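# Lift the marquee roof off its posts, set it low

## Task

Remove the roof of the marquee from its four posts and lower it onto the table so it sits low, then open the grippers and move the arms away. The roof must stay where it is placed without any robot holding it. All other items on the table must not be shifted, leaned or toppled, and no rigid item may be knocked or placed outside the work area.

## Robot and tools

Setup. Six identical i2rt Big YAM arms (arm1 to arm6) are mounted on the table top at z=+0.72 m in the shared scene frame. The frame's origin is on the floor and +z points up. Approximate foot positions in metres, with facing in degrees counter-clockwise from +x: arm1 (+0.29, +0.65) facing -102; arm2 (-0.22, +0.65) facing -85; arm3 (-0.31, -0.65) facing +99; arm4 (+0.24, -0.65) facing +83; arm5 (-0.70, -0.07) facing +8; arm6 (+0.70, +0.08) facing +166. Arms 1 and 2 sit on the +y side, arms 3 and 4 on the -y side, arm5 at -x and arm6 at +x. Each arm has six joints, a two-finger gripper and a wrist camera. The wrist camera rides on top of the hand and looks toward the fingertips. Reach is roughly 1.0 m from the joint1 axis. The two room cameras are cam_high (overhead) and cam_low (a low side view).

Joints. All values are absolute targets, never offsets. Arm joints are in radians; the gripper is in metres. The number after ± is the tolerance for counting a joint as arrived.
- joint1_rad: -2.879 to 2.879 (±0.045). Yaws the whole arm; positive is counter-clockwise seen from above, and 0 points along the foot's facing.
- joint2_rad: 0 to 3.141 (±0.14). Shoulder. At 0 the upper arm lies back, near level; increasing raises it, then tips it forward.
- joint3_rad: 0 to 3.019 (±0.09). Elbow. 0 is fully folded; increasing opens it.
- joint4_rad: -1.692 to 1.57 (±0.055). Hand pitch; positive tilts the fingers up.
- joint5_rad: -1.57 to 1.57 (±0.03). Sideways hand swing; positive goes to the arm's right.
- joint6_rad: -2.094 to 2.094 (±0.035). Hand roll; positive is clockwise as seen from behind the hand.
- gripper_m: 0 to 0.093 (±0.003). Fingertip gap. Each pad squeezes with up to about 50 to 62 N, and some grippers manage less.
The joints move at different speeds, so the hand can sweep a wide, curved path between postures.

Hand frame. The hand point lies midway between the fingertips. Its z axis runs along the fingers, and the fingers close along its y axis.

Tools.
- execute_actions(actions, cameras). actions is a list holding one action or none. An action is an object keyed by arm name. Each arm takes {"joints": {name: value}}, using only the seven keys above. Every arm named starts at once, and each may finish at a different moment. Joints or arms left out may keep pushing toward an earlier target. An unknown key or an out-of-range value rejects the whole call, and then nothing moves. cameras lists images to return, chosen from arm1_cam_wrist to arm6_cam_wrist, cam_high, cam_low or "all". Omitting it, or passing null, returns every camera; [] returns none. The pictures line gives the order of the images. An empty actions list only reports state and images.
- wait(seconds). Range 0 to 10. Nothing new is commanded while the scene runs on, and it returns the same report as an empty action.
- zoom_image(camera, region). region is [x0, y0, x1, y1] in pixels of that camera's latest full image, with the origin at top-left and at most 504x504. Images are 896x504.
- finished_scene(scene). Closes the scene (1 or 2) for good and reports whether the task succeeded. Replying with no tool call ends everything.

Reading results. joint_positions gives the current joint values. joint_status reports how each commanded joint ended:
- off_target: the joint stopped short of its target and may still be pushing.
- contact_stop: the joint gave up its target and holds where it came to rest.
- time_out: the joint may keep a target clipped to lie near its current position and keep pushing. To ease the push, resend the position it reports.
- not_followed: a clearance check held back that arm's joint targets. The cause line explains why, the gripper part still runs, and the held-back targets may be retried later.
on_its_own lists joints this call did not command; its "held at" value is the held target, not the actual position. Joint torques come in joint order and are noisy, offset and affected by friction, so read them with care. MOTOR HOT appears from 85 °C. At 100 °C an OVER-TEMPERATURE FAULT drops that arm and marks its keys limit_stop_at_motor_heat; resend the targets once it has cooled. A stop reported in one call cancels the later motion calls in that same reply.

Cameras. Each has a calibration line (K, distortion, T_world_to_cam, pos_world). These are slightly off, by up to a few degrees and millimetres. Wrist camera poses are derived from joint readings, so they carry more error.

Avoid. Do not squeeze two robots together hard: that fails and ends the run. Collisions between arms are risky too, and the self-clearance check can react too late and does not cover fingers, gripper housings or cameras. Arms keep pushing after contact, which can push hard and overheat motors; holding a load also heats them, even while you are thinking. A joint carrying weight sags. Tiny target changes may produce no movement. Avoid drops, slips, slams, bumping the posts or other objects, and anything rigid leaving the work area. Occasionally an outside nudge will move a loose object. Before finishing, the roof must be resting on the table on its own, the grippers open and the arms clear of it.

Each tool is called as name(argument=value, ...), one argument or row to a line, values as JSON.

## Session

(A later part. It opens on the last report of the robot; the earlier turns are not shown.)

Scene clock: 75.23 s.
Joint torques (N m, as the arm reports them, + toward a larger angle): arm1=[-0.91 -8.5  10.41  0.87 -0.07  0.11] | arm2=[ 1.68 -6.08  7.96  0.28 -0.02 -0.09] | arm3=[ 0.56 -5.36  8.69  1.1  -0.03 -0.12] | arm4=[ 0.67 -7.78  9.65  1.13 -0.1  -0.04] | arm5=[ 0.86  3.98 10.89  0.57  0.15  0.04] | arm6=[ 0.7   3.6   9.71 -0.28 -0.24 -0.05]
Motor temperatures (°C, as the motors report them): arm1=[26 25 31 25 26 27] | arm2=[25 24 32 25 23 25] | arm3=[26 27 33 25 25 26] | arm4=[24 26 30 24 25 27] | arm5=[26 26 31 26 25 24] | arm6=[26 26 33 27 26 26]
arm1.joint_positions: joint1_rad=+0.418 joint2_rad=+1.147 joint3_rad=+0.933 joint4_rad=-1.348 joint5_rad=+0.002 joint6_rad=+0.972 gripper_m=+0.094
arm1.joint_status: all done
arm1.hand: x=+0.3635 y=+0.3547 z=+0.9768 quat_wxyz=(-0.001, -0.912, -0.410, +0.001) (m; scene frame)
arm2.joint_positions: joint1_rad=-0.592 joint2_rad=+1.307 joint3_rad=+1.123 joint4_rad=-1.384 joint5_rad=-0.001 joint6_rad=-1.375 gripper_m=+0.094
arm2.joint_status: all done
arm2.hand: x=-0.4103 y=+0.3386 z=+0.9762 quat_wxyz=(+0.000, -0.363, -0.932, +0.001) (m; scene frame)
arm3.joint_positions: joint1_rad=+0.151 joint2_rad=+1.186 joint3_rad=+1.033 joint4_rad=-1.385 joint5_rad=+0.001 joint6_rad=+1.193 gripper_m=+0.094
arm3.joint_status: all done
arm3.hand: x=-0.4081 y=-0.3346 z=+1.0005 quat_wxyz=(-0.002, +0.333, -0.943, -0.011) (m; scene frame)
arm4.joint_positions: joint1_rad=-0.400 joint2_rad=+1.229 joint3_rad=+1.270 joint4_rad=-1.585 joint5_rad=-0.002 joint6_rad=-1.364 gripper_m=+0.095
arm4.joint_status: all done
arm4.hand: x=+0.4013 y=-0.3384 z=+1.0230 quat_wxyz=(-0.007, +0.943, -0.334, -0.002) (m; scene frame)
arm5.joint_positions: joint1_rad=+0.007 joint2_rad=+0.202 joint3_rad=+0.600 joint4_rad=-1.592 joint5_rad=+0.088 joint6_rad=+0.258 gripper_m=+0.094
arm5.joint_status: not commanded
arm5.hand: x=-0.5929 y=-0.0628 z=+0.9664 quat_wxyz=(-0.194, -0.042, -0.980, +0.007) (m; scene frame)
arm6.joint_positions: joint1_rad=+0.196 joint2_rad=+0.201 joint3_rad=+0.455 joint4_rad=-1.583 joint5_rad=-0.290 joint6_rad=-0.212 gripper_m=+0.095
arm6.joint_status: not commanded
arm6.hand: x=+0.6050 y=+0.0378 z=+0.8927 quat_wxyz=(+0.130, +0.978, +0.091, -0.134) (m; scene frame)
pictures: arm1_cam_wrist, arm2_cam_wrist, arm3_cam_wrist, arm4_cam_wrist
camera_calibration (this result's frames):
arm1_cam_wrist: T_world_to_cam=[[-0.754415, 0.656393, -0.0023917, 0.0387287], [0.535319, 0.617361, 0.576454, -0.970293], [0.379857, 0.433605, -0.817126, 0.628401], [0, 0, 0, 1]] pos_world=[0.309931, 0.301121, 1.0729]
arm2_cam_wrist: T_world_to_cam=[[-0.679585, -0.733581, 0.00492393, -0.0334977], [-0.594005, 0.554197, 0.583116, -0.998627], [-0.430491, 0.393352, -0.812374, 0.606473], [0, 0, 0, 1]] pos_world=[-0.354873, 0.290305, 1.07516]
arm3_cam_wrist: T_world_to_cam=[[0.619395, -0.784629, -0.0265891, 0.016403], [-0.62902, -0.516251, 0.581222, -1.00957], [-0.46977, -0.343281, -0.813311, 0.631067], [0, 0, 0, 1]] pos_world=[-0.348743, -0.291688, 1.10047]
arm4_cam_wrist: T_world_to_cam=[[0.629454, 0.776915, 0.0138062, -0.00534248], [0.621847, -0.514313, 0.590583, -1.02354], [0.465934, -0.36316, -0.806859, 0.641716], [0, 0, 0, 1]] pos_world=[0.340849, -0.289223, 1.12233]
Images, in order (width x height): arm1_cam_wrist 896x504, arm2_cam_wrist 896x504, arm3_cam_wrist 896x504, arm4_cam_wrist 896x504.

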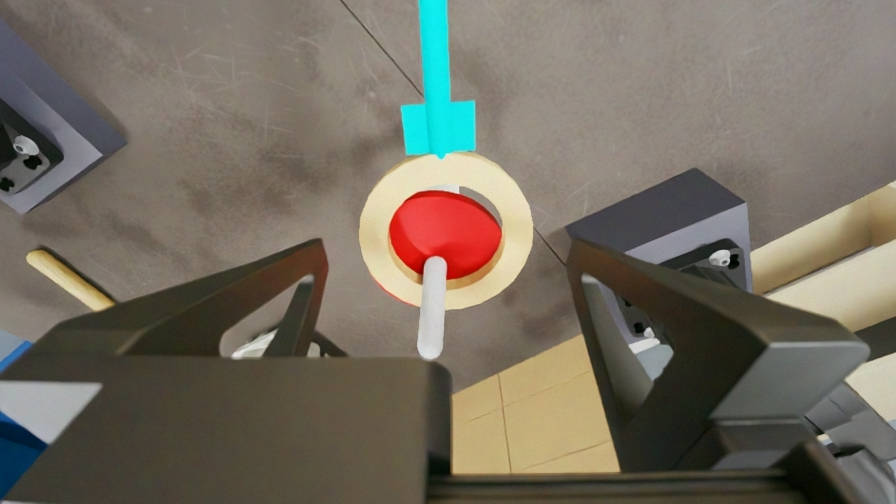

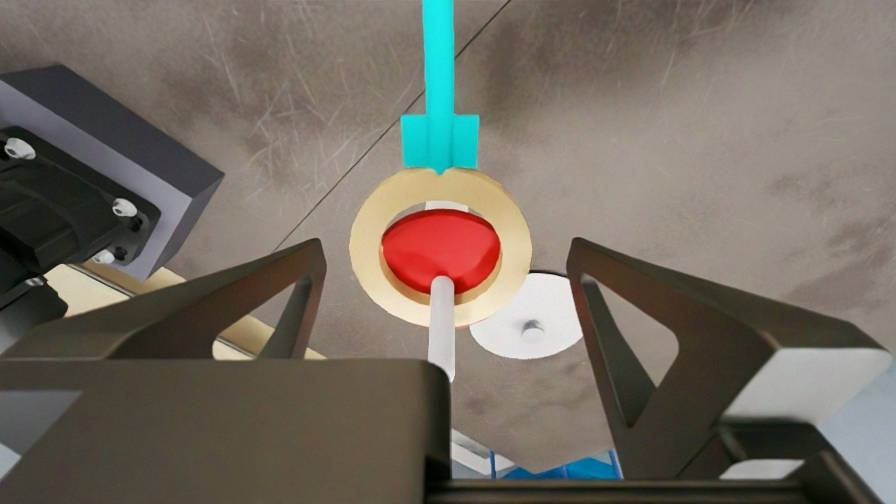

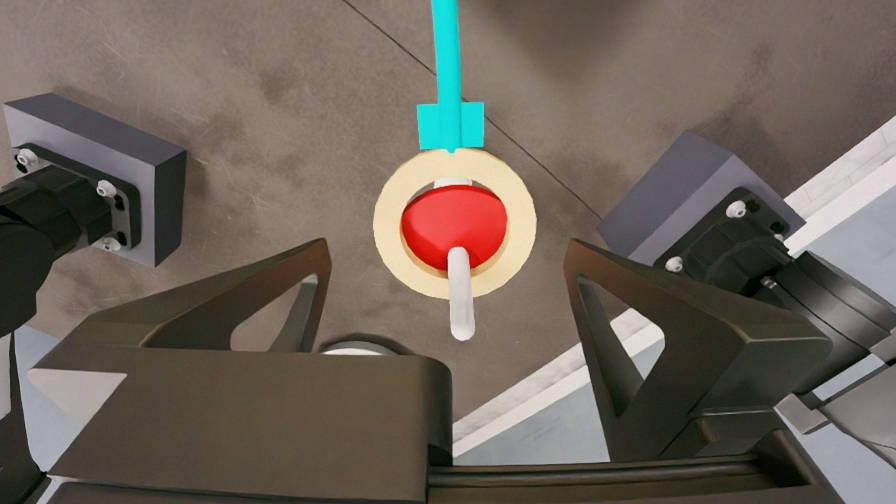

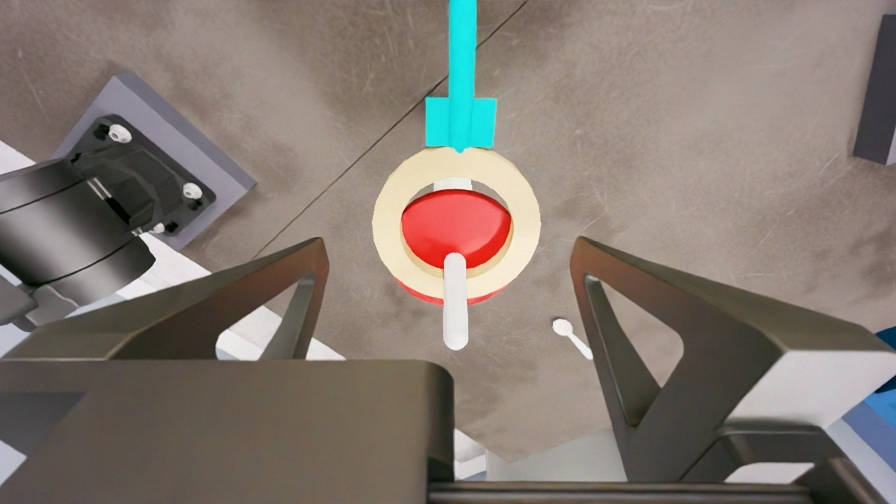

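execute_actions(
  actions=[
    {"arm1":{"joints":{"joint3_rad":0.845,"joint4_rad":-1.22}},"arm2":{"joints":{"joint3_rad":1.066,"joint4_rad":-1.293}},"arm3":{"joints":{"joint3_rad":0.93,"joint4_rad":-1.232}},"arm4":{"joints":{"joint3_rad":1.158,"joint4_rad":-1.45}}},
  ],
  cameras=["arm1_cam_wrist","arm2_cam_wrist","arm3_cam_wrist","arm4_cam_wrist","cam_low"],
)

Scene clock: 80.73 s.
Joint torques (N m, as the arm reports them, + toward a larger angle): arm1=[-0.96 -7.99 10.1   0.98 -0.07  0.11] | arm2=[ 1.65 -6.29  7.49  0.35 -0.02 -0.08] | arm3=[ 0.48 -6.2   8.33  1.13 -0.05 -0.12] | arm4=[ 0.67 -8.51 10.09  1.13 -0.1  -0.04] | arm5=[ 0.87  4.   10.91  0.56  0.15  0.04] | arm6=[-0.26  3.37  9.65 -0.22 -0.2  -0.04]
Motor temperatures (°C, as the motors report them): arm1=[26 25 31 25 26 27] | arm2=[25 24 32 25 23 25] | arm3=[26 27 33 25 25 26] | arm4=[24 26 30 24 25 27] | arm5=[26 26 31 26 25 24] | arm6=[26 26 33 27 26 26]
arm1.joint_positions: joint1_rad=+0.418 joint2_rad=+1.147 joint3_rad=+0.843 joint4_rad=-1.229 joint5_rad=+0.002 joint6_rad=+0.972 gripper_m=+0.094
arm1.joint_status: all done
arm1.hand: x=+0.3632 y=+0.3561 z=+0.9440 quat_wxyz=(-0.016, -0.912, -0.410, +0.004) (m; scene frame)
arm2.joint_positions: joint1_rad=-0.592 joint2_rad=+1.307 joint3_rad=+1.057 joint4_rad=-1.306 joint5_rad=-0.001 joint6_rad=-1.375 gripper_m=+0.094
arm2.joint_status: all done
arm2.hand: x=-0.4091 y=+0.3406 z=+0.9521 quat_wxyz=(+0.001, -0.363, -0.932, +0.007) (m; scene frame)
arm3.joint_positions: joint1_rad=+0.151 joint2_rad=+1.190 joint3_rad=+0.920 joint4_rad=-1.248 joint5_rad=+0.001 joint6_rad=+1.193 gripper_m=+0.094
arm3.joint_status: all done
arm3.hand: x=-0.4069 y=-0.3381 z=+0.9569 quat_wxyz=(-0.003, +0.333, -0.943, -0.021) (m; scene frame)
arm4.joint_positions: joint1_rad=-0.400 joint2_rad=+1.235 joint3_rad=+1.157 joint4_rad=-1.466 joint5_rad=-0.002 joint6_rad=-1.364 gripper_m=+0.095
arm4.joint_status: all done
arm4.hand: x=+0.4015 y=-0.3376 z=+0.9782 quat_wxyz=(-0.007, +0.943, -0.334, -0.002) (m; scene frame)
arm5.joint_positions: joint1_rad=+0.007 joint2_rad=+0.202 joint3_rad=+0.600 joint4_rad=-1.592 joint5_rad=+0.088 joint6_rad=+0.258 gripper_m=+0.094
arm5.joint_status: not commanded
arm5.hand: x=-0.5929 y=-0.0628 z=+0.9664 quat_wxyz=(-0.194, -0.042, -0.980, +0.007) (m; scene frame)
arm6.joint_positions: joint1_rad=+0.196 joint2_rad=+0.201 joint3_rad=+0.455 joint4_rad=-1.583 joint5_rad=-0.290 joint6_rad=-0.212 gripper_m=+0.095
arm6.joint_status: not commanded
arm6.hand: x=+0.6050 y=+0.0378 z=+0.8927 quat_wxyz=(+0.130, +0.978, +0.091, -0.134) (m; scene frame)
pictures: arm1_cam_wrist, arm2_cam_wrist, arm3_cam_wrist, arm4_cam_wrist, cam_low
camera_calibration (this result's frames):
arm1_cam_wrist: T_world_to_cam=[[-0.754304, 0.655964, -0.027119, 0.060849], [0.531134, 0.633997, 0.562089, -0.942965], [0.385904, 0.409583, -0.826632, 0.616449], [0, 0, 0, 1]] pos_world=[0.308849, 0.305436, 1.04126]
arm2_cam_wrist: T_world_to_cam=[[-0.679512, -0.733453, 0.0176347, -0.0432297], [-0.590075, 0.560646, 0.580938, -0.983419], [-0.435977, 0.384348, -0.813757, 0.588722], [0, 0, 0, 1]] pos_world=[-0.352996, 0.293369, 1.05114]
arm3_cam_wrist: T_world_to_cam=[[0.619249, -0.78396, -0.0440241, 0.0286665], [-0.62578, -0.526615, 0.575393, -0.98186], [-0.474268, -0.328762, -0.816692, 0.601357], [0, 0, 0, 1]] pos_world=[-0.346975, -0.296885, 1.05734]
arm4_cam_wrist: T_world_to_cam=[[0.629451, 0.776897, 0.014926, -0.00664607], [0.621536, -0.514918, 0.590384, -0.996645], [0.466353, -0.36234, -0.806985, 0.605999], [0, 0, 0, 1]] pos_world=[0.341025, -0.288449, 1.07753]
Images, in order (width x height): arm1_cam_wrist 896x504, arm2_cam_wrist 896x504, arm3_cam_wrist 896x504, arm4_cam_wrist 896x504, cam_low 896x504.

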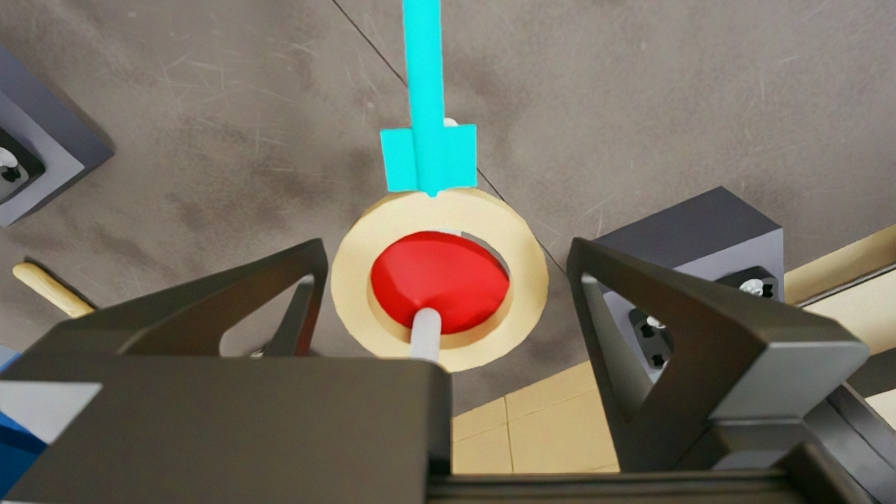

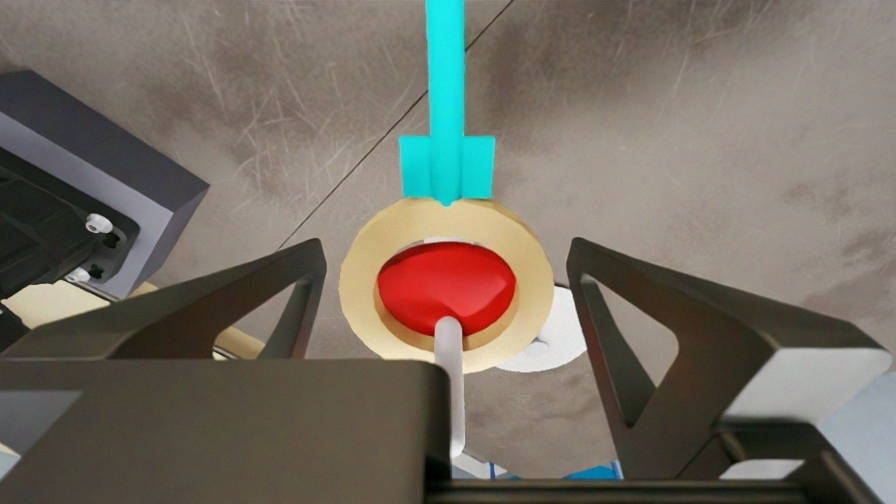

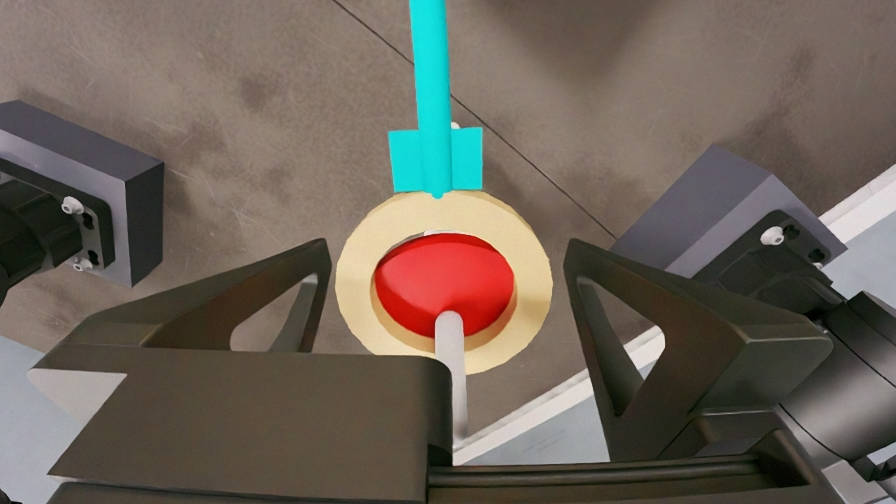

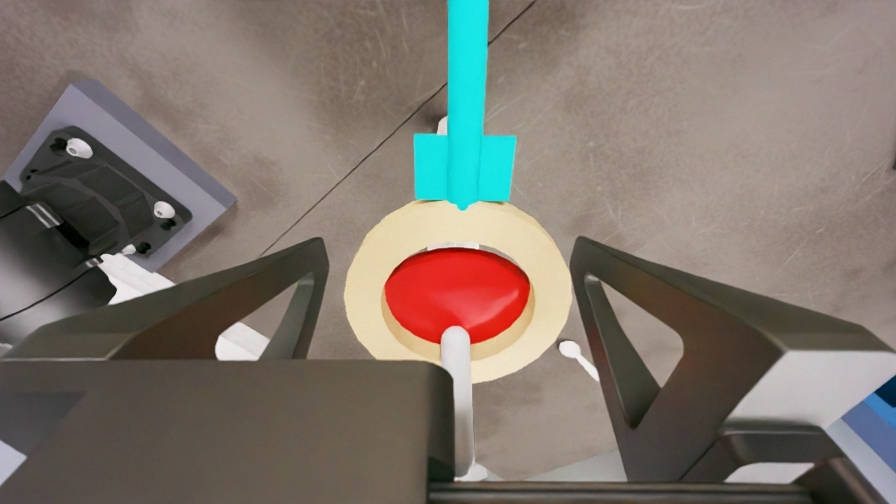

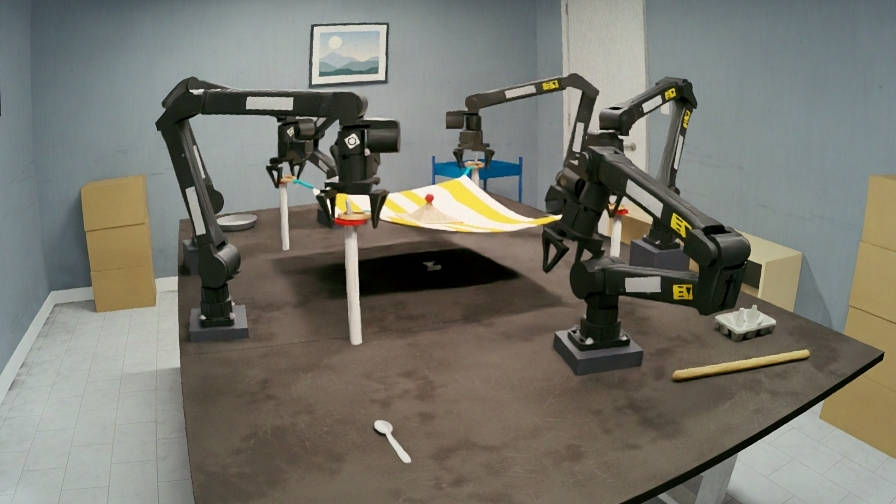

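execute_actions(
  actions=[
    {"arm1":{"joints":{"gripper_m":0.05}},"arm2":{"joints":{"gripper_m":0.05}},"arm3":{"joints":{"gripper_m":0.05}},"arm4":{"joints":{"gripper_m":0.05}}},
  ],
  cameras=[],
)

execute_actions(
  actions=[
    {"arm1":{"joints":{"joint1_rad":0.46,"joint3_rad":0.95,"joint4_rad":-1.33}},"arm2":{"joints":{"joint1_rad":-0.63,"joint3_rad":1.165,"joint4_rad":-1.40}},"arm3":{"joints":{"joint1_rad":0.19,"joint3_rad":1.03,"joint4_rad":-1.345}},"arm4":{"joints":{"joint1_rad":-0.435,"joint3_rad":1.26,"joint4_rad":-1.54}}},
  ],
  cameras=["arm1_cam_wrist","arm2_cam_wrist","arm3_cam_wrist","arm4_cam_wrist","cam_low"],
)

Scene clock: 89.67 s.
Joint torques (N m, as the arm reports them, + toward a larger angle): arm1=[-1.   -8.16 10.2   0.4   0.46  0.08] | arm2=[ 1.64 -6.07  7.53  0.36 -0.02 -0.08] | arm3=[ 0.91 -5.66  8.38  1.14 -0.02 -0.1 ] | arm4=[ 0.76 -8.57 10.08  0.95 -0.13 -0.04] | arm5=[ 0.91  3.98 10.91  0.57  0.15  0.04] | arm6=[ 0.91  3.74  9.58 -0.15 -0.23 -0.07]
Motor temperatures (°C, as the motors report them): arm1=[26 25 31 25 26 27] | arm2=[25 24 32 25 23 25] | arm3=[26 27 32 25 25 26] | arm4=[24 26 29 24 25 27] | arm5=[26 26 31 26 25 24] | arm6=[26 26 33 27 26 26]
arm1.joint_positions: joint1_rad=+0.418 joint2_rad=+1.149 joint3_rad=+0.843 joint4_rad=-1.212 joint5_rad=-0.012 joint6_rad=+0.974 gripper_m=+0.066
arm1.joint_status: gripper_m off_target (ended at +0.066, target +0.050)
arm1.hand: x=+0.3665 y=+0.3526 z=+0.9438 quat_wxyz=(-0.024, -0.912, -0.409, -0.002) (m; scene frame)
arm2.joint_positions: joint1_rad=-0.592 joint2_rad=+1.307 joint3_rad=+1.057 joint4_rad=-1.306 joint5_rad=-0.001 joint6_rad=-1.375 gripper_m=+0.066
arm2.joint_status: gripper_m off_target (ended at +0.066, target +0.050)
arm2.hand: x=-0.4091 y=+0.3406 z=+0.9521 quat_wxyz=(+0.001, -0.363, -0.932, +0.007) (m; scene frame)
arm3.joint_positions: joint1_rad=+0.151 joint2_rad=+1.190 joint3_rad=+0.920 joint4_rad=-1.248 joint5_rad=+0.001 joint6_rad=+1.192 gripper_m=+0.065
arm3.joint_status: gripper_m off_target (ended at +0.065, target +0.050)
arm3.hand: x=-0.4069 y=-0.3380 z=+0.9570 quat_wxyz=(-0.003, +0.333, -0.943, -0.021) (m; scene frame)
arm4.joint_positions: joint1_rad=-0.400 joint2_rad=+1.235 joint3_rad=+1.157 joint4_rad=-1.460 joint5_rad=-0.001 joint6_rad=-1.364 gripper_m=+0.065
arm4.joint_status: gripper_m off_target (ended at +0.065, target +0.050)
arm4.hand: x=+0.4022 y=-0.3363 z=+0.9782 quat_wxyz=(-0.010, +0.943, -0.334, -0.001) (m; scene frame)
arm5.joint_positions: joint1_rad=+0.007 joint2_rad=+0.202 joint3_rad=+0.600 joint4_rad=-1.592 joint5_rad=+0.088 joint6_rad=+0.258 gripper_m=+0.094
arm5.joint_status: not commanded
arm5.hand: x=-0.5929 y=-0.0628 z=+0.9664 quat_wxyz=(-0.194, -0.042, -0.980, +0.007) (m; scene frame)
arm6.joint_positions: joint1_rad=+0.196 joint2_rad=+0.201 joint3_rad=+0.455 joint4_rad=-1.583 joint5_rad=-0.290 joint6_rad=-0.212 gripper_m=+0.095
arm6.joint_status: not commanded
arm6.hand: x=+0.6050 y=+0.0378 z=+0.8927 quat_wxyz=(+0.130, +0.978, +0.091, -0.134) (m; scene frame)
pictures: none
No camera images: the call's "cameras" was empty. Leave "cameras" out to get every camera's image.

Scene clock: 90.50 s.
Joint torques (N m, as the arm reports them, + toward a larger angle): arm1=[ 0.92 -8.62 13.99  0.23 -0.02  0.04] | arm2=[-0.07 -6.49 10.95 -0.89  0.35 -0.04] | arm3=[ 1.99 -5.98 11.68 -0.4  -0.15 -0.11] | arm4=[-0.5  -9.64 14.66  0.    0.13  0.01] | arm5=[ 0.86  3.96 10.9   0.56  0.15  0.04] | arm6=[ 0.05  3.35  9.62 -0.3  -0.22 -0.08]
Motor temperatures (°C, as the motors report them): arm1=[26 25 31 25 26 27] | arm2=[25 24 32 25 23 25] | arm3=[26 27 33 25 25 26] | arm4=[24 26 30 24 25 27] | arm5=[26 26 31 26 25 24] | arm6=[26 26 33 27 26 26]
arm1.joint_positions: joint1_rad=+0.449 joint2_rad=+1.152 joint3_rad=+0.904 joint4_rad=-1.320 joint5_rad=+0.000 joint6_rad=+0.979 gripper_m=+0.066
arm1.joint_status: all done
arm1.hand: x=+0.3723 y=+0.3595 z=+0.9649 quat_wxyz=(+0.001, -0.907, -0.421, +0.000) (m; scene frame)
arm2.joint_positions: joint1_rad=-0.614 joint2_rad=+1.312 joint3_rad=+1.106 joint4_rad=-1.384 joint5_rad=-0.008 joint6_rad=-1.379 gripper_m=+0.066
arm2.joint_status: all done
arm2.hand: x=-0.4132 y=+0.3464 z=+0.9687 quat_wxyz=(-0.006, -0.371, -0.929, -0.009) (m; scene frame)
arm3.joint_positions: joint1_rad=+0.183 joint2_rad=+1.190 joint3_rad=+0.972 joint4_rad=-1.330 joint5_rad=+0.003 joint6_rad=+1.192 gripper_m=+0.065
arm3.joint_status: all done
arm3.hand: x=-0.4154 y=-0.3433 z=+0.9759 quat_wxyz=(-0.003, +0.348, -0.937, -0.006) (m; scene frame)
arm4.joint_positions: joint1_rad=-0.421 joint2_rad=+1.248 joint3_rad=+1.211 joint4_rad=-1.524 joint5_rad=-0.007 joint6_rad=-1.369 gripper_m=+0.065
arm4.joint_status: all done
arm4.hand: x=+0.4081 y=-0.3390 z=+0.9941 quat_wxyz=(+0.001, +0.940, -0.341, -0.006) (m; scene frame)
arm5.joint_positions: joint1_rad=+0.007 joint2_rad=+0.202 joint3_rad=+0.600 joint4_rad=-1.592 joint5_rad=+0.088 joint6_rad=+0.258 gripper_m=+0.094
arm5.joint_status: not commanded
arm5.hand: x=-0.5929 y=-0.0628 z=+0.9664 quat_wxyz=(-0.194, -0.042, -0.980, +0.007) (m; scene frame)
arm6.joint_positions: joint1_rad=+0.196 joint2_rad=+0.201 joint3_rad=+0.455 joint4_rad=-1.583 joint5_rad=-0.290 joint6_rad=-0.212 gripper_m=+0.095
arm6.joint_status: not commanded
arm6.hand: x=+0.6050 y=+0.0378 z=+0.8927 quat_wxyz=(+0.130, +0.978, +0.091, -0.134) (m; scene frame)
pictures: arm1_cam_wrist, arm2_cam_wrist, arm3_cam_wrist, arm4_cam_wrist, cam_low
camera_calibration (this result's frames):
arm1_cam_wrist: T_world_to_cam=[[-0.769727, 0.638373, 0.000391462, 0.0516479], [0.52033, 0.627039, 0.579723, -0.972148], [0.369834, 0.446432, -0.814814, 0.610147], [0, 0, 0, 1]] pos_world=[0.31994, 0.304215, 1.06071]
arm2_cam_wrist: T_world_to_cam=[[-0.691737, -0.721948, -0.0170618, -0.017477], [-0.594708, 0.556101, 0.58058, -0.998804], [-0.40966, 0.411756, -0.814024, 0.599848], [0, 0, 0, 1]] pos_world=[-0.360352, 0.295828, 1.06788]
arm3_cam_wrist: T_world_to_cam=[[0.644275, -0.764641, -0.0153223, 0.0197231], [-0.615622, -0.530393, 0.582832, -1.00518], [-0.453784, -0.366071, -0.812448, 0.602643], [0, 0, 0, 1]] pos_world=[-0.358051, -0.297451, 1.07577]
arm4_cam_wrist: T_world_to_cam=[[0.641809, 0.766856, -0.00369717, 0.00018163], [0.620888, -0.516801, 0.589419, -1.01029], [0.450089, -0.38059, -0.807819, 0.616547], [0, 0, 0, 1]] pos_world=[0.349657, -0.287605, 1.09354]
Images, in order (width x height): arm1_cam_wrist 896x504, arm2_cam_wrist 896x504, arm3_cam_wrist 896x504, arm4_cam_wrist 896x504, cam_low 896x504.

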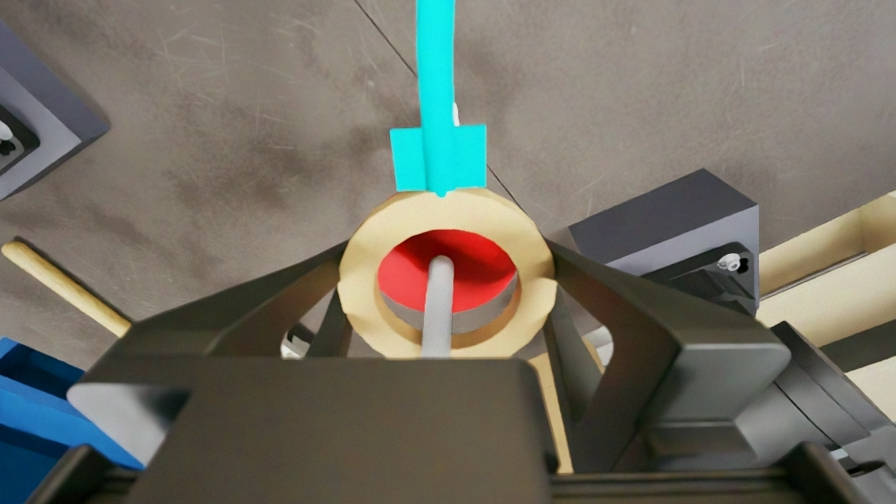

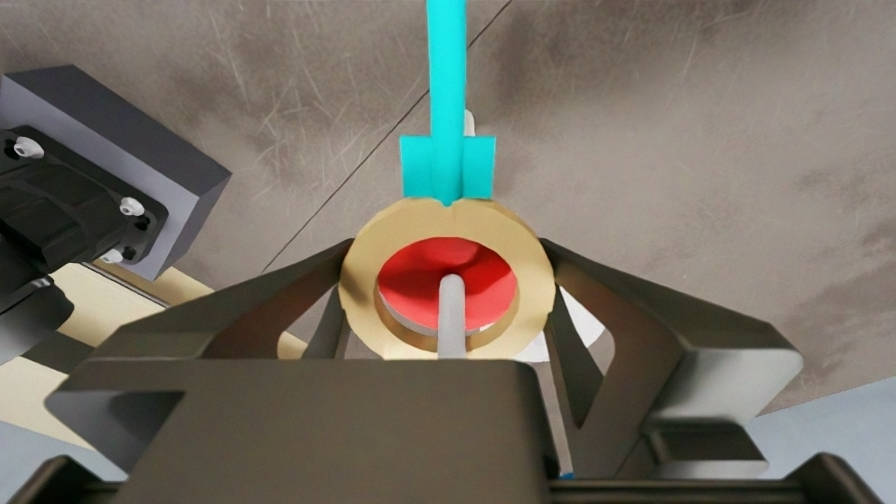

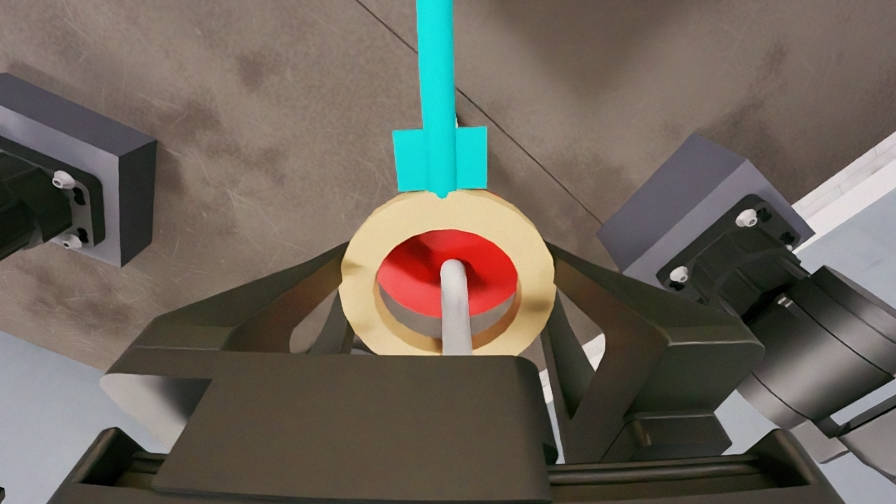

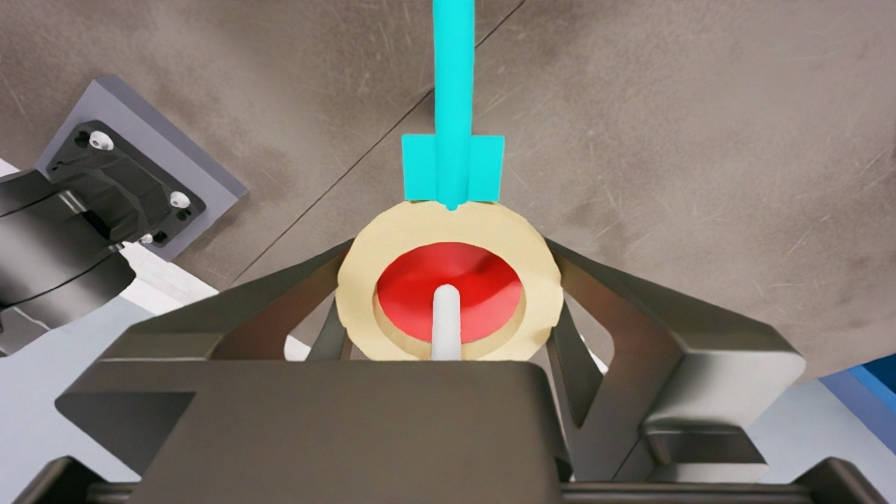

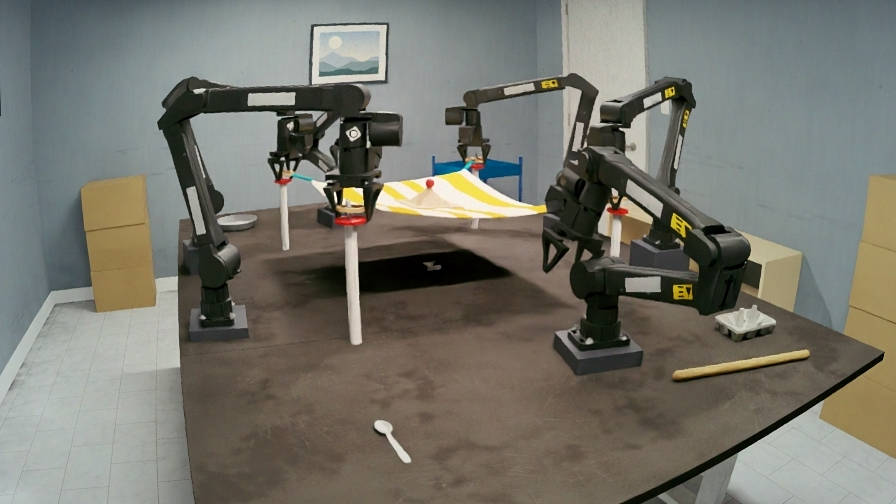

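execute_actions(
  actions=[
    {"arm1":{"joints":{"joint1_rad":0.475,"joint3_rad":1.11,"joint4_rad":-1.52}},"arm2":{"joints":{"joint1_rad":-0.64,"joint3_rad":1.33,"joint4_rad":-1.57}},"arm3":{"joints":{"joint3_rad":1.19,"joint4_rad":-1.53}},"arm4":{"joints":{"joint1_rad":-0.445,"joint3_rad":1.43,"joint4_rad":-1.69}}},
  ],
  cameras=["arm1_cam_wrist","arm2_cam_wrist","arm3_cam_wrist","arm4_cam_wrist","cam_low"],
)

Scene clock: 95.93 s.
Joint torques (N m, as the arm reports them, + toward a larger angle): arm1=[ 1.31 -8.46 13.3   0.26 -0.03  0.04] | arm2=[-0.11 -6.35 10.33 -0.74  0.36 -0.04] | arm3=[ 1.86 -6.61 10.82 -0.39 -0.16 -0.1 ] | arm4=[-0.63 -9.49 13.21  0.04  0.13  0.02] | arm5=[ 0.85  3.97 10.9   0.56  0.15  0.04] | arm6=[ 0.11  3.24  9.59 -0.33 -0.23 -0.03]
Motor temperatures (°C, as the motors report them): arm1=[26 25 32 25 26 27] | arm2=[25 24 33 25 23 25] | arm3=[26 27 33 25 25 26] | arm4=[24 26 31 24 25 27] | arm5=[26 26 31 26 25 24] | arm6=[26 26 33 27 26 26]
arm1.joint_positions: joint1_rad=+0.459 joint2_rad=+1.149 joint3_rad=+1.077 joint4_rad=-1.511 joint5_rad=+0.001 joint6_rad=+0.979 gripper_m=+0.066
arm1.joint_status: all done
arm1.hand: x=+0.3767 y=+0.3544 z=+1.0306 quat_wxyz=(+0.009, -0.905, -0.425, -0.001) (m; scene frame)
arm2.joint_positions: joint1_rad=-0.624 joint2_rad=+1.307 joint3_rad=+1.283 joint4_rad=-1.558 joint5_rad=-0.008 joint6_rad=-1.379 gripper_m=+0.066
arm2.joint_status: all done
arm2.hand: x=-0.4206 y=+0.3416 z=+1.0372 quat_wxyz=(-0.005, -0.376, -0.927, -0.005) (m; scene frame)
arm3.joint_positions: joint1_rad=+0.183 joint2_rad=+1.193 joint3_rad=+1.147 joint4_rad=-1.515 joint5_rad=+0.003 joint6_rad=+1.192 gripper_m=+0.065
arm3.joint_status: all done
arm3.hand: x=-0.4180 y=-0.3362 z=+1.0415 quat_wxyz=(-0.003, +0.348, -0.937, +0.000) (m; scene frame)
arm4.joint_positions: joint1_rad=-0.432 joint2_rad=+1.246 joint3_rad=+1.396 joint4_rad=-1.674 joint5_rad=-0.007 joint6_rad=-1.369 gripper_m=+0.065
arm4.joint_status: all done
arm4.hand: x=+0.4141 y=-0.3362 z=+1.0653 quat_wxyz=(-0.017, +0.938, -0.346, -0.003) (m; scene frame)
arm5.joint_positions: joint1_rad=+0.007 joint2_rad=+0.202 joint3_rad=+0.600 joint4_rad=-1.592 joint5_rad=+0.088 joint6_rad=+0.258 gripper_m=+0.094
arm5.joint_status: not commanded
arm5.hand: x=-0.5929 y=-0.0628 z=+0.9664 quat_wxyz=(-0.194, -0.042, -0.980, +0.007) (m; scene frame)
arm6.joint_positions: joint1_rad=+0.196 joint2_rad=+0.201 joint3_rad=+0.455 joint4_rad=-1.583 joint5_rad=-0.290 joint6_rad=-0.212 gripper_m=+0.095
arm6.joint_status: not commanded
arm6.hand: x=+0.6050 y=+0.0378 z=+0.8927 quat_wxyz=(+0.130, +0.978, +0.091, -0.134) (m; scene frame)
pictures: arm1_cam_wrist, arm2_cam_wrist, arm3_cam_wrist, arm4_cam_wrist, cam_low
camera_calibration (this result's frames):
arm1_cam_wrist: T_world_to_cam=[[-0.775751, 0.630888, 0.013789, 0.0493928], [0.51715, 0.623071, 0.586804, -1.01401], [0.361616, 0.462345, -0.809612, 0.65641], [0, 0, 0, 1]] pos_world=[0.325342, 0.29715, 1.12578]
arm2_cam_wrist: T_world_to_cam=[[-0.698921, -0.715135, -0.0095795, -0.0380429], [-0.586739, 0.565675, 0.579439, -1.03904], [-0.408958, 0.410603, -0.814959, 0.656191], [0, 0, 0, 1]] pos_world=[-0.367881, 0.29112, 1.13647]
arm3_cam_wrist: T_world_to_cam=[[0.644285, -0.764774, -0.00428746, 0.0162672], [-0.617898, -0.523836, 0.586343, -1.04371], [-0.450666, -0.375123, -0.810051, 0.653061], [0, 0, 0, 1]] pos_world=[-0.361074, -0.289313, 1.14106]
arm4_cam_wrist: T_world_to_cam=[[0.649817, 0.759397, 0.0324555, -0.0499147], [0.604888, -0.542517, 0.582911, -1.04969], [0.460269, -0.359154, -0.811887, 0.679756], [0, 0, 0, 1]] pos_world=[0.354512, -0.287434, 1.16538]
Images, in order (width x height): arm1_cam_wrist 896x504, arm2_cam_wrist 896x504, arm3_cam_wrist 896x504, arm4_cam_wrist 896x504, cam_low 896x504.

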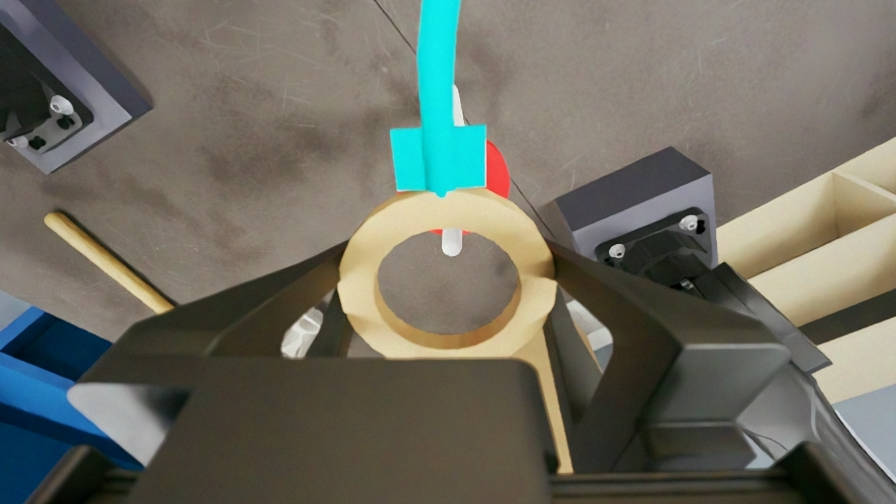

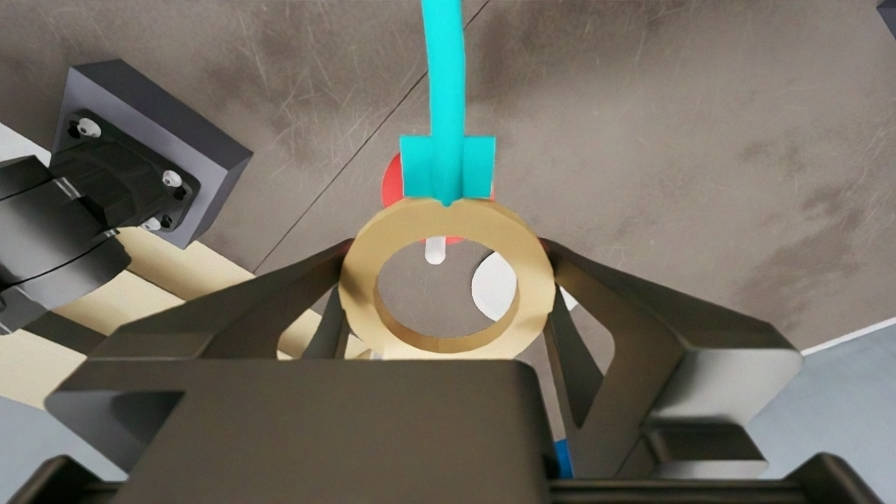

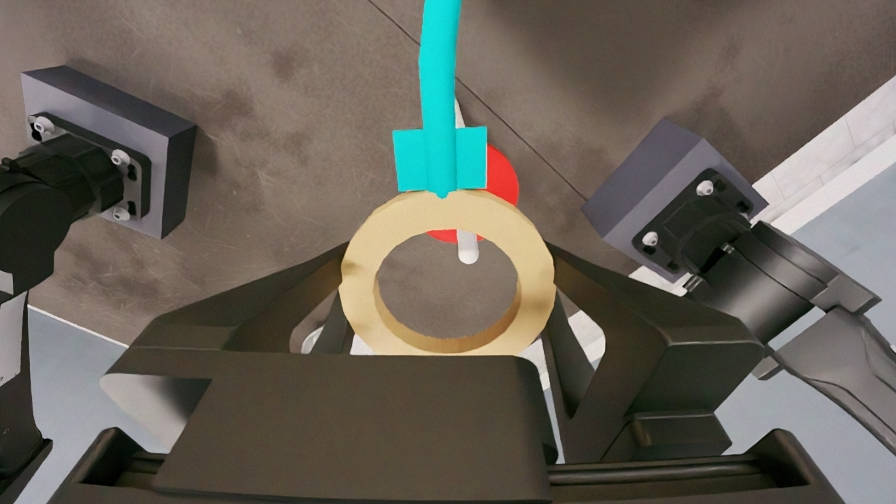

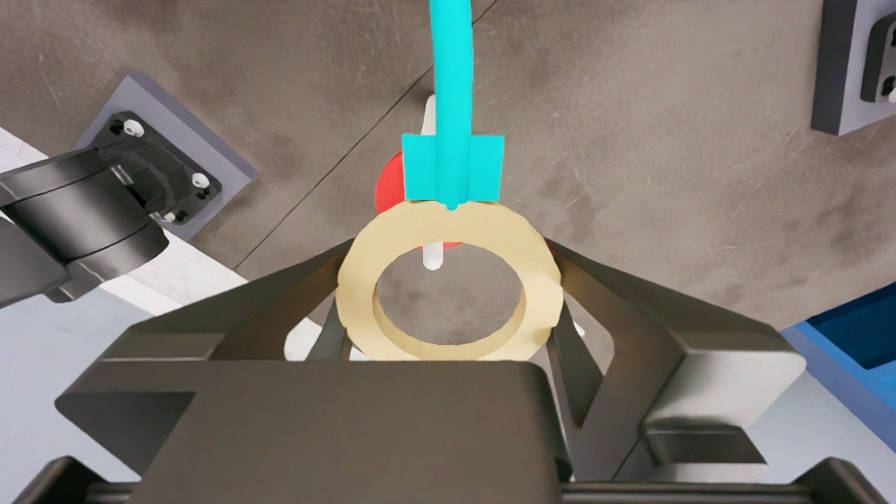

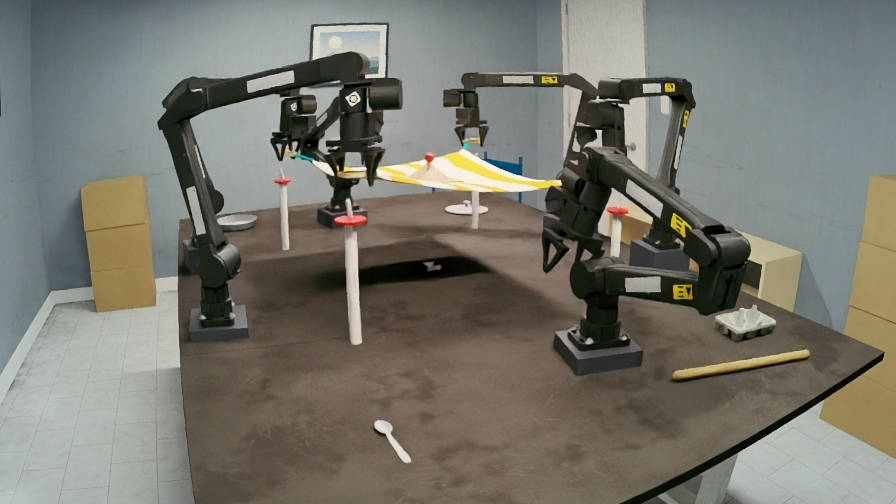

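execute_actions(
  actions=[
    {"arm1":{"joints":{"joint1_rad":-0.05}},"arm2":{"joints":{"joint1_rad":-0.18}},"arm3":{"joints":{"joint1_rad":-0.29}},"arm4":{"joints":{"joint1_rad":0.02}}},
  ],
  cameras=[],
)

execute_actions(
  actions=[
    {"arm1":{"joints":{"joint2_rad":1.59,"joint3_rad":0.66,"joint4_rad":-0.63}},"arm2":{"joints":{"joint2_rad":1.55,"joint3_rad":0.73,"joint4_rad":-0.73}},"arm3":{"joints":{"joint2_rad":1.59,"joint3_rad":0.69,"joint4_rad":-0.65}},"arm4":{"joints":{"joint2_rad":1.49,"joint3_rad":0.77,"joint4_rad":-0.84}}},
  ],
  cameras=["cam_high","cam_low"],
)

Scene clock: 109.33 s.
Joint torques (N m, as the arm reports them, + toward a larger angle): arm1=[-0.54 -8.63 13.2   0.25 -0.03  0.04] | arm2=[ 1.04 -6.32 10.35 -0.74  0.05 -0.04] | arm3=[ 1.12 -6.86 10.71 -0.39 -0.02 -0.08] | arm4=[ 1.   -9.55 13.27  0.03 -0.05  0.02] | arm5=[ 0.84  3.96 10.9   0.56  0.15  0.04] | arm6=[ 0.55  2.99  9.68 -0.31 -0.19 -0.06]
Motor temperatures (°C, as the motors report them): arm1=[26 26 33 25 26 27] | arm2=[25 24 34 25 23 25] | arm3=[26 27 34 25 25 26] | arm4=[24 26 32 24 25 27] | arm5=[26 26 32 26 25 24] | arm6=[26 26 33 27 26 26]
arm1.joint_positions: joint1_rad=-0.044 joint2_rad=+1.149 joint3_rad=+1.077 joint4_rad=-1.511 joint5_rad=+0.001 joint6_rad=+0.979 gripper_m=+0.066
arm1.joint_status: all done
arm1.hand: x=+0.2244 y=+0.3491 z=+1.0308 quat_wxyz=(+0.009, -0.982, -0.187, -0.002) (m; scene frame)
arm2.joint_positions: joint1_rad=-0.178 joint2_rad=+1.307 joint3_rad=+1.283 joint4_rad=-1.558 joint5_rad=-0.002 joint6_rad=-1.379 gripper_m=+0.066
arm2.joint_status: all done
arm2.hand: x=-0.2692 y=+0.2854 z=+1.0373 quat_wxyz=(-0.001, -0.162, -0.987, -0.006) (m; scene frame)
arm3.joint_positions: joint1_rad=-0.291 joint2_rad=+1.193 joint3_rad=+1.147 joint4_rad=-1.515 joint5_rad=+0.001 joint6_rad=+1.191 gripper_m=+0.065
arm3.joint_status: all done
arm3.hand: x=-0.2646 y=-0.3219 z=+1.0423 quat_wxyz=(-0.004, +0.119, -0.993, +0.000) (m; scene frame)
arm4.joint_positions: joint1_rad=+0.019 joint2_rad=+1.246 joint3_rad=+1.396 joint4_rad=-1.674 joint5_rad=-0.003 joint6_rad=-1.369 gripper_m=+0.065
arm4.joint_status: all done
arm4.hand: x=+0.2626 y=-0.2928 z=+1.0664 quat_wxyz=(-0.018, +0.992, -0.128, -0.008) (m; scene frame)
arm5.joint_positions: joint1_rad=+0.007 joint2_rad=+0.202 joint3_rad=+0.600 joint4_rad=-1.592 joint5_rad=+0.088 joint6_rad=+0.258 gripper_m=+0.094
arm5.joint_status: not commanded
arm5.hand: x=-0.5929 y=-0.0628 z=+0.9664 quat_wxyz=(-0.194, -0.042, -0.980, +0.007) (m; scene frame)
arm6.joint_positions: joint1_rad=+0.196 joint2_rad=+0.201 joint3_rad=+0.455 joint4_rad=-1.583 joint5_rad=-0.290 joint6_rad=-0.212 gripper_m=+0.095
arm6.joint_status: not commanded
arm6.hand: x=+0.6050 y=+0.0378 z=+0.8927 quat_wxyz=(+0.130, +0.978, +0.091, -0.134) (m; scene frame)
pictures: none
No camera images: the call's "cameras" was empty. Leave "cameras" out to get every camera's image.

Scene clock: 110.80 s.
Joint torques (N m, as the arm reports them, + toward a larger angle): arm1=[ -0.49 -11.74   6.79   0.91  -0.03   0.04] | arm2=[ 1.01 -7.53  4.56  0.31  0.04 -0.04] | arm3=[  0.92 -10.61   4.61   1.01  -0.03  -0.06] | arm4=[  0.92 -12.12   7.13   1.03  -0.06   0.01] | arm5=[ 0.88  4.03 10.89  0.56  0.15  0.04] | arm6=[-0.31  2.81  9.72 -0.13 -0.2  -0.08]
Motor temperatures (°C, as the motors report them): arm1=[26 26 33 25 26 27] | arm2=[25 24 33 25 23 25] | arm3=[26 27 34 25 25 26] | arm4=[24 26 31 24 25 27] | arm5=[26 26 32 26 25 24] | arm6=[26 26 33 27 26 26]
arm1.joint_positions: joint1_rad=-0.044 joint2_rad=+1.595 joint3_rad=+0.655 joint4_rad=-0.639 joint5_rad=+0.001 joint6_rad=+0.979 gripper_m=+0.066
arm1.joint_status: all done
arm1.hand: x=+0.2207 y=+0.3354 z=+0.7537 quat_wxyz=(+0.007, -0.982, -0.187, -0.001) (m; scene frame)
arm2.joint_positions: joint1_rad=-0.178 joint2_rad=+1.565 joint3_rad=+0.731 joint4_rad=-0.743 joint5_rad=-0.002 joint6_rad=-1.379 gripper_m=+0.066
arm2.joint_status: all done
arm2.hand: x=-0.2657 y=+0.3104 z=+0.7592 quat_wxyz=(-0.001, -0.162, -0.987, -0.003) (m; scene frame)
arm3.joint_positions: joint1_rad=-0.291 joint2_rad=+1.607 joint3_rad=+0.690 joint4_rad=-0.665 joint5_rad=+0.001 joint6_rad=+1.186 gripper_m=+0.065
arm3.joint_status: all done
arm3.hand: x=-0.2622 y=-0.3206 z=+0.7554 quat_wxyz=(-0.002, +0.121, -0.993, +0.010) (m; scene frame)
arm4.joint_positions: joint1_rad=+0.019 joint2_rad=+1.505 joint3_rad=+0.773 joint4_rad=-0.855 joint5_rad=-0.003 joint6_rad=-1.369 gripper_m=+0.065
arm4.joint_status: all done
arm4.hand: x=+0.2590 y=-0.3057 z=+0.7559 quat_wxyz=(+0.014, +0.992, -0.128, -0.005) (m; scene frame)
arm5.joint_positions: joint1_rad=+0.007 joint2_rad=+0.202 joint3_rad=+0.600 joint4_rad=-1.592 joint5_rad=+0.088 joint6_rad=+0.258 gripper_m=+0.094
arm5.joint_status: not commanded
arm5.hand: x=-0.5929 y=-0.0628 z=+0.9664 quat_wxyz=(-0.194, -0.042, -0.980, +0.007) (m; scene frame)
arm6.joint_positions: joint1_rad=+0.196 joint2_rad=+0.201 joint3_rad=+0.455 joint4_rad=-1.583 joint5_rad=-0.290 joint6_rad=-0.212 gripper_m=+0.095
arm6.joint_status: not commanded
arm6.hand: x=+0.6050 y=+0.0378 z=+0.8927 quat_wxyz=(+0.130, +0.978, +0.091, -0.134) (m; scene frame)
pictures: cam_high, cam_low
Images, in order (width x height): cam_high 896x504, cam_low 896x504.

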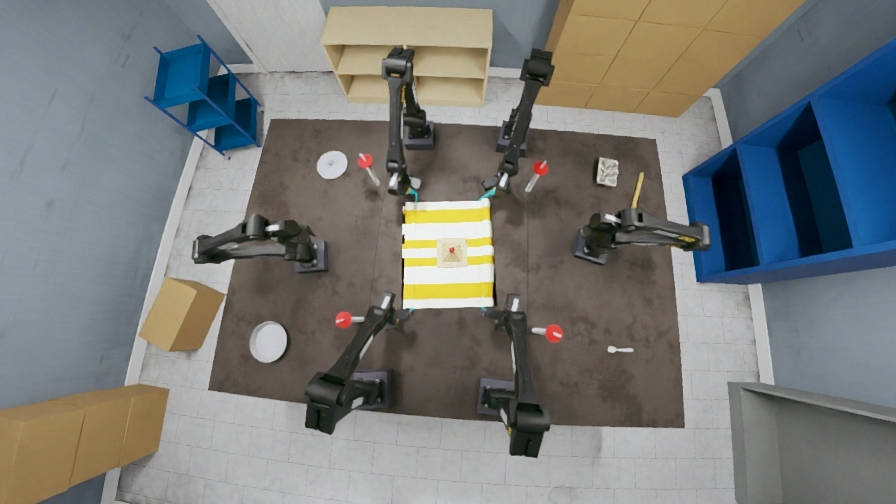

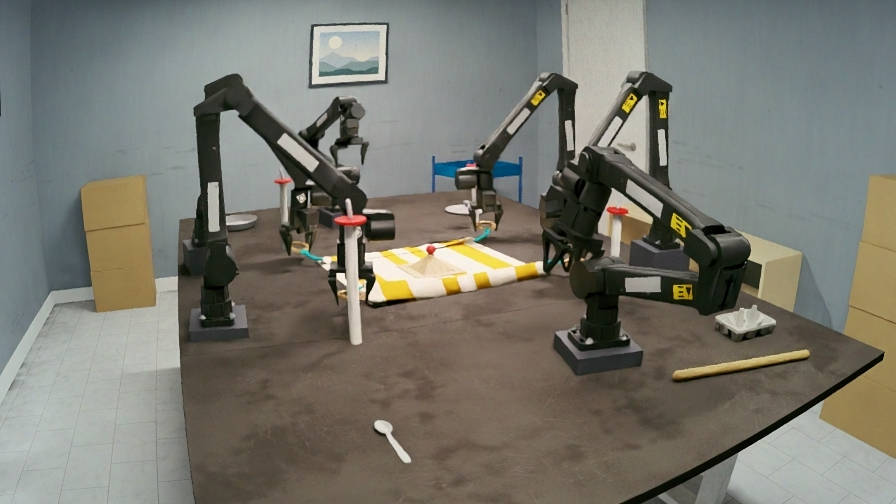

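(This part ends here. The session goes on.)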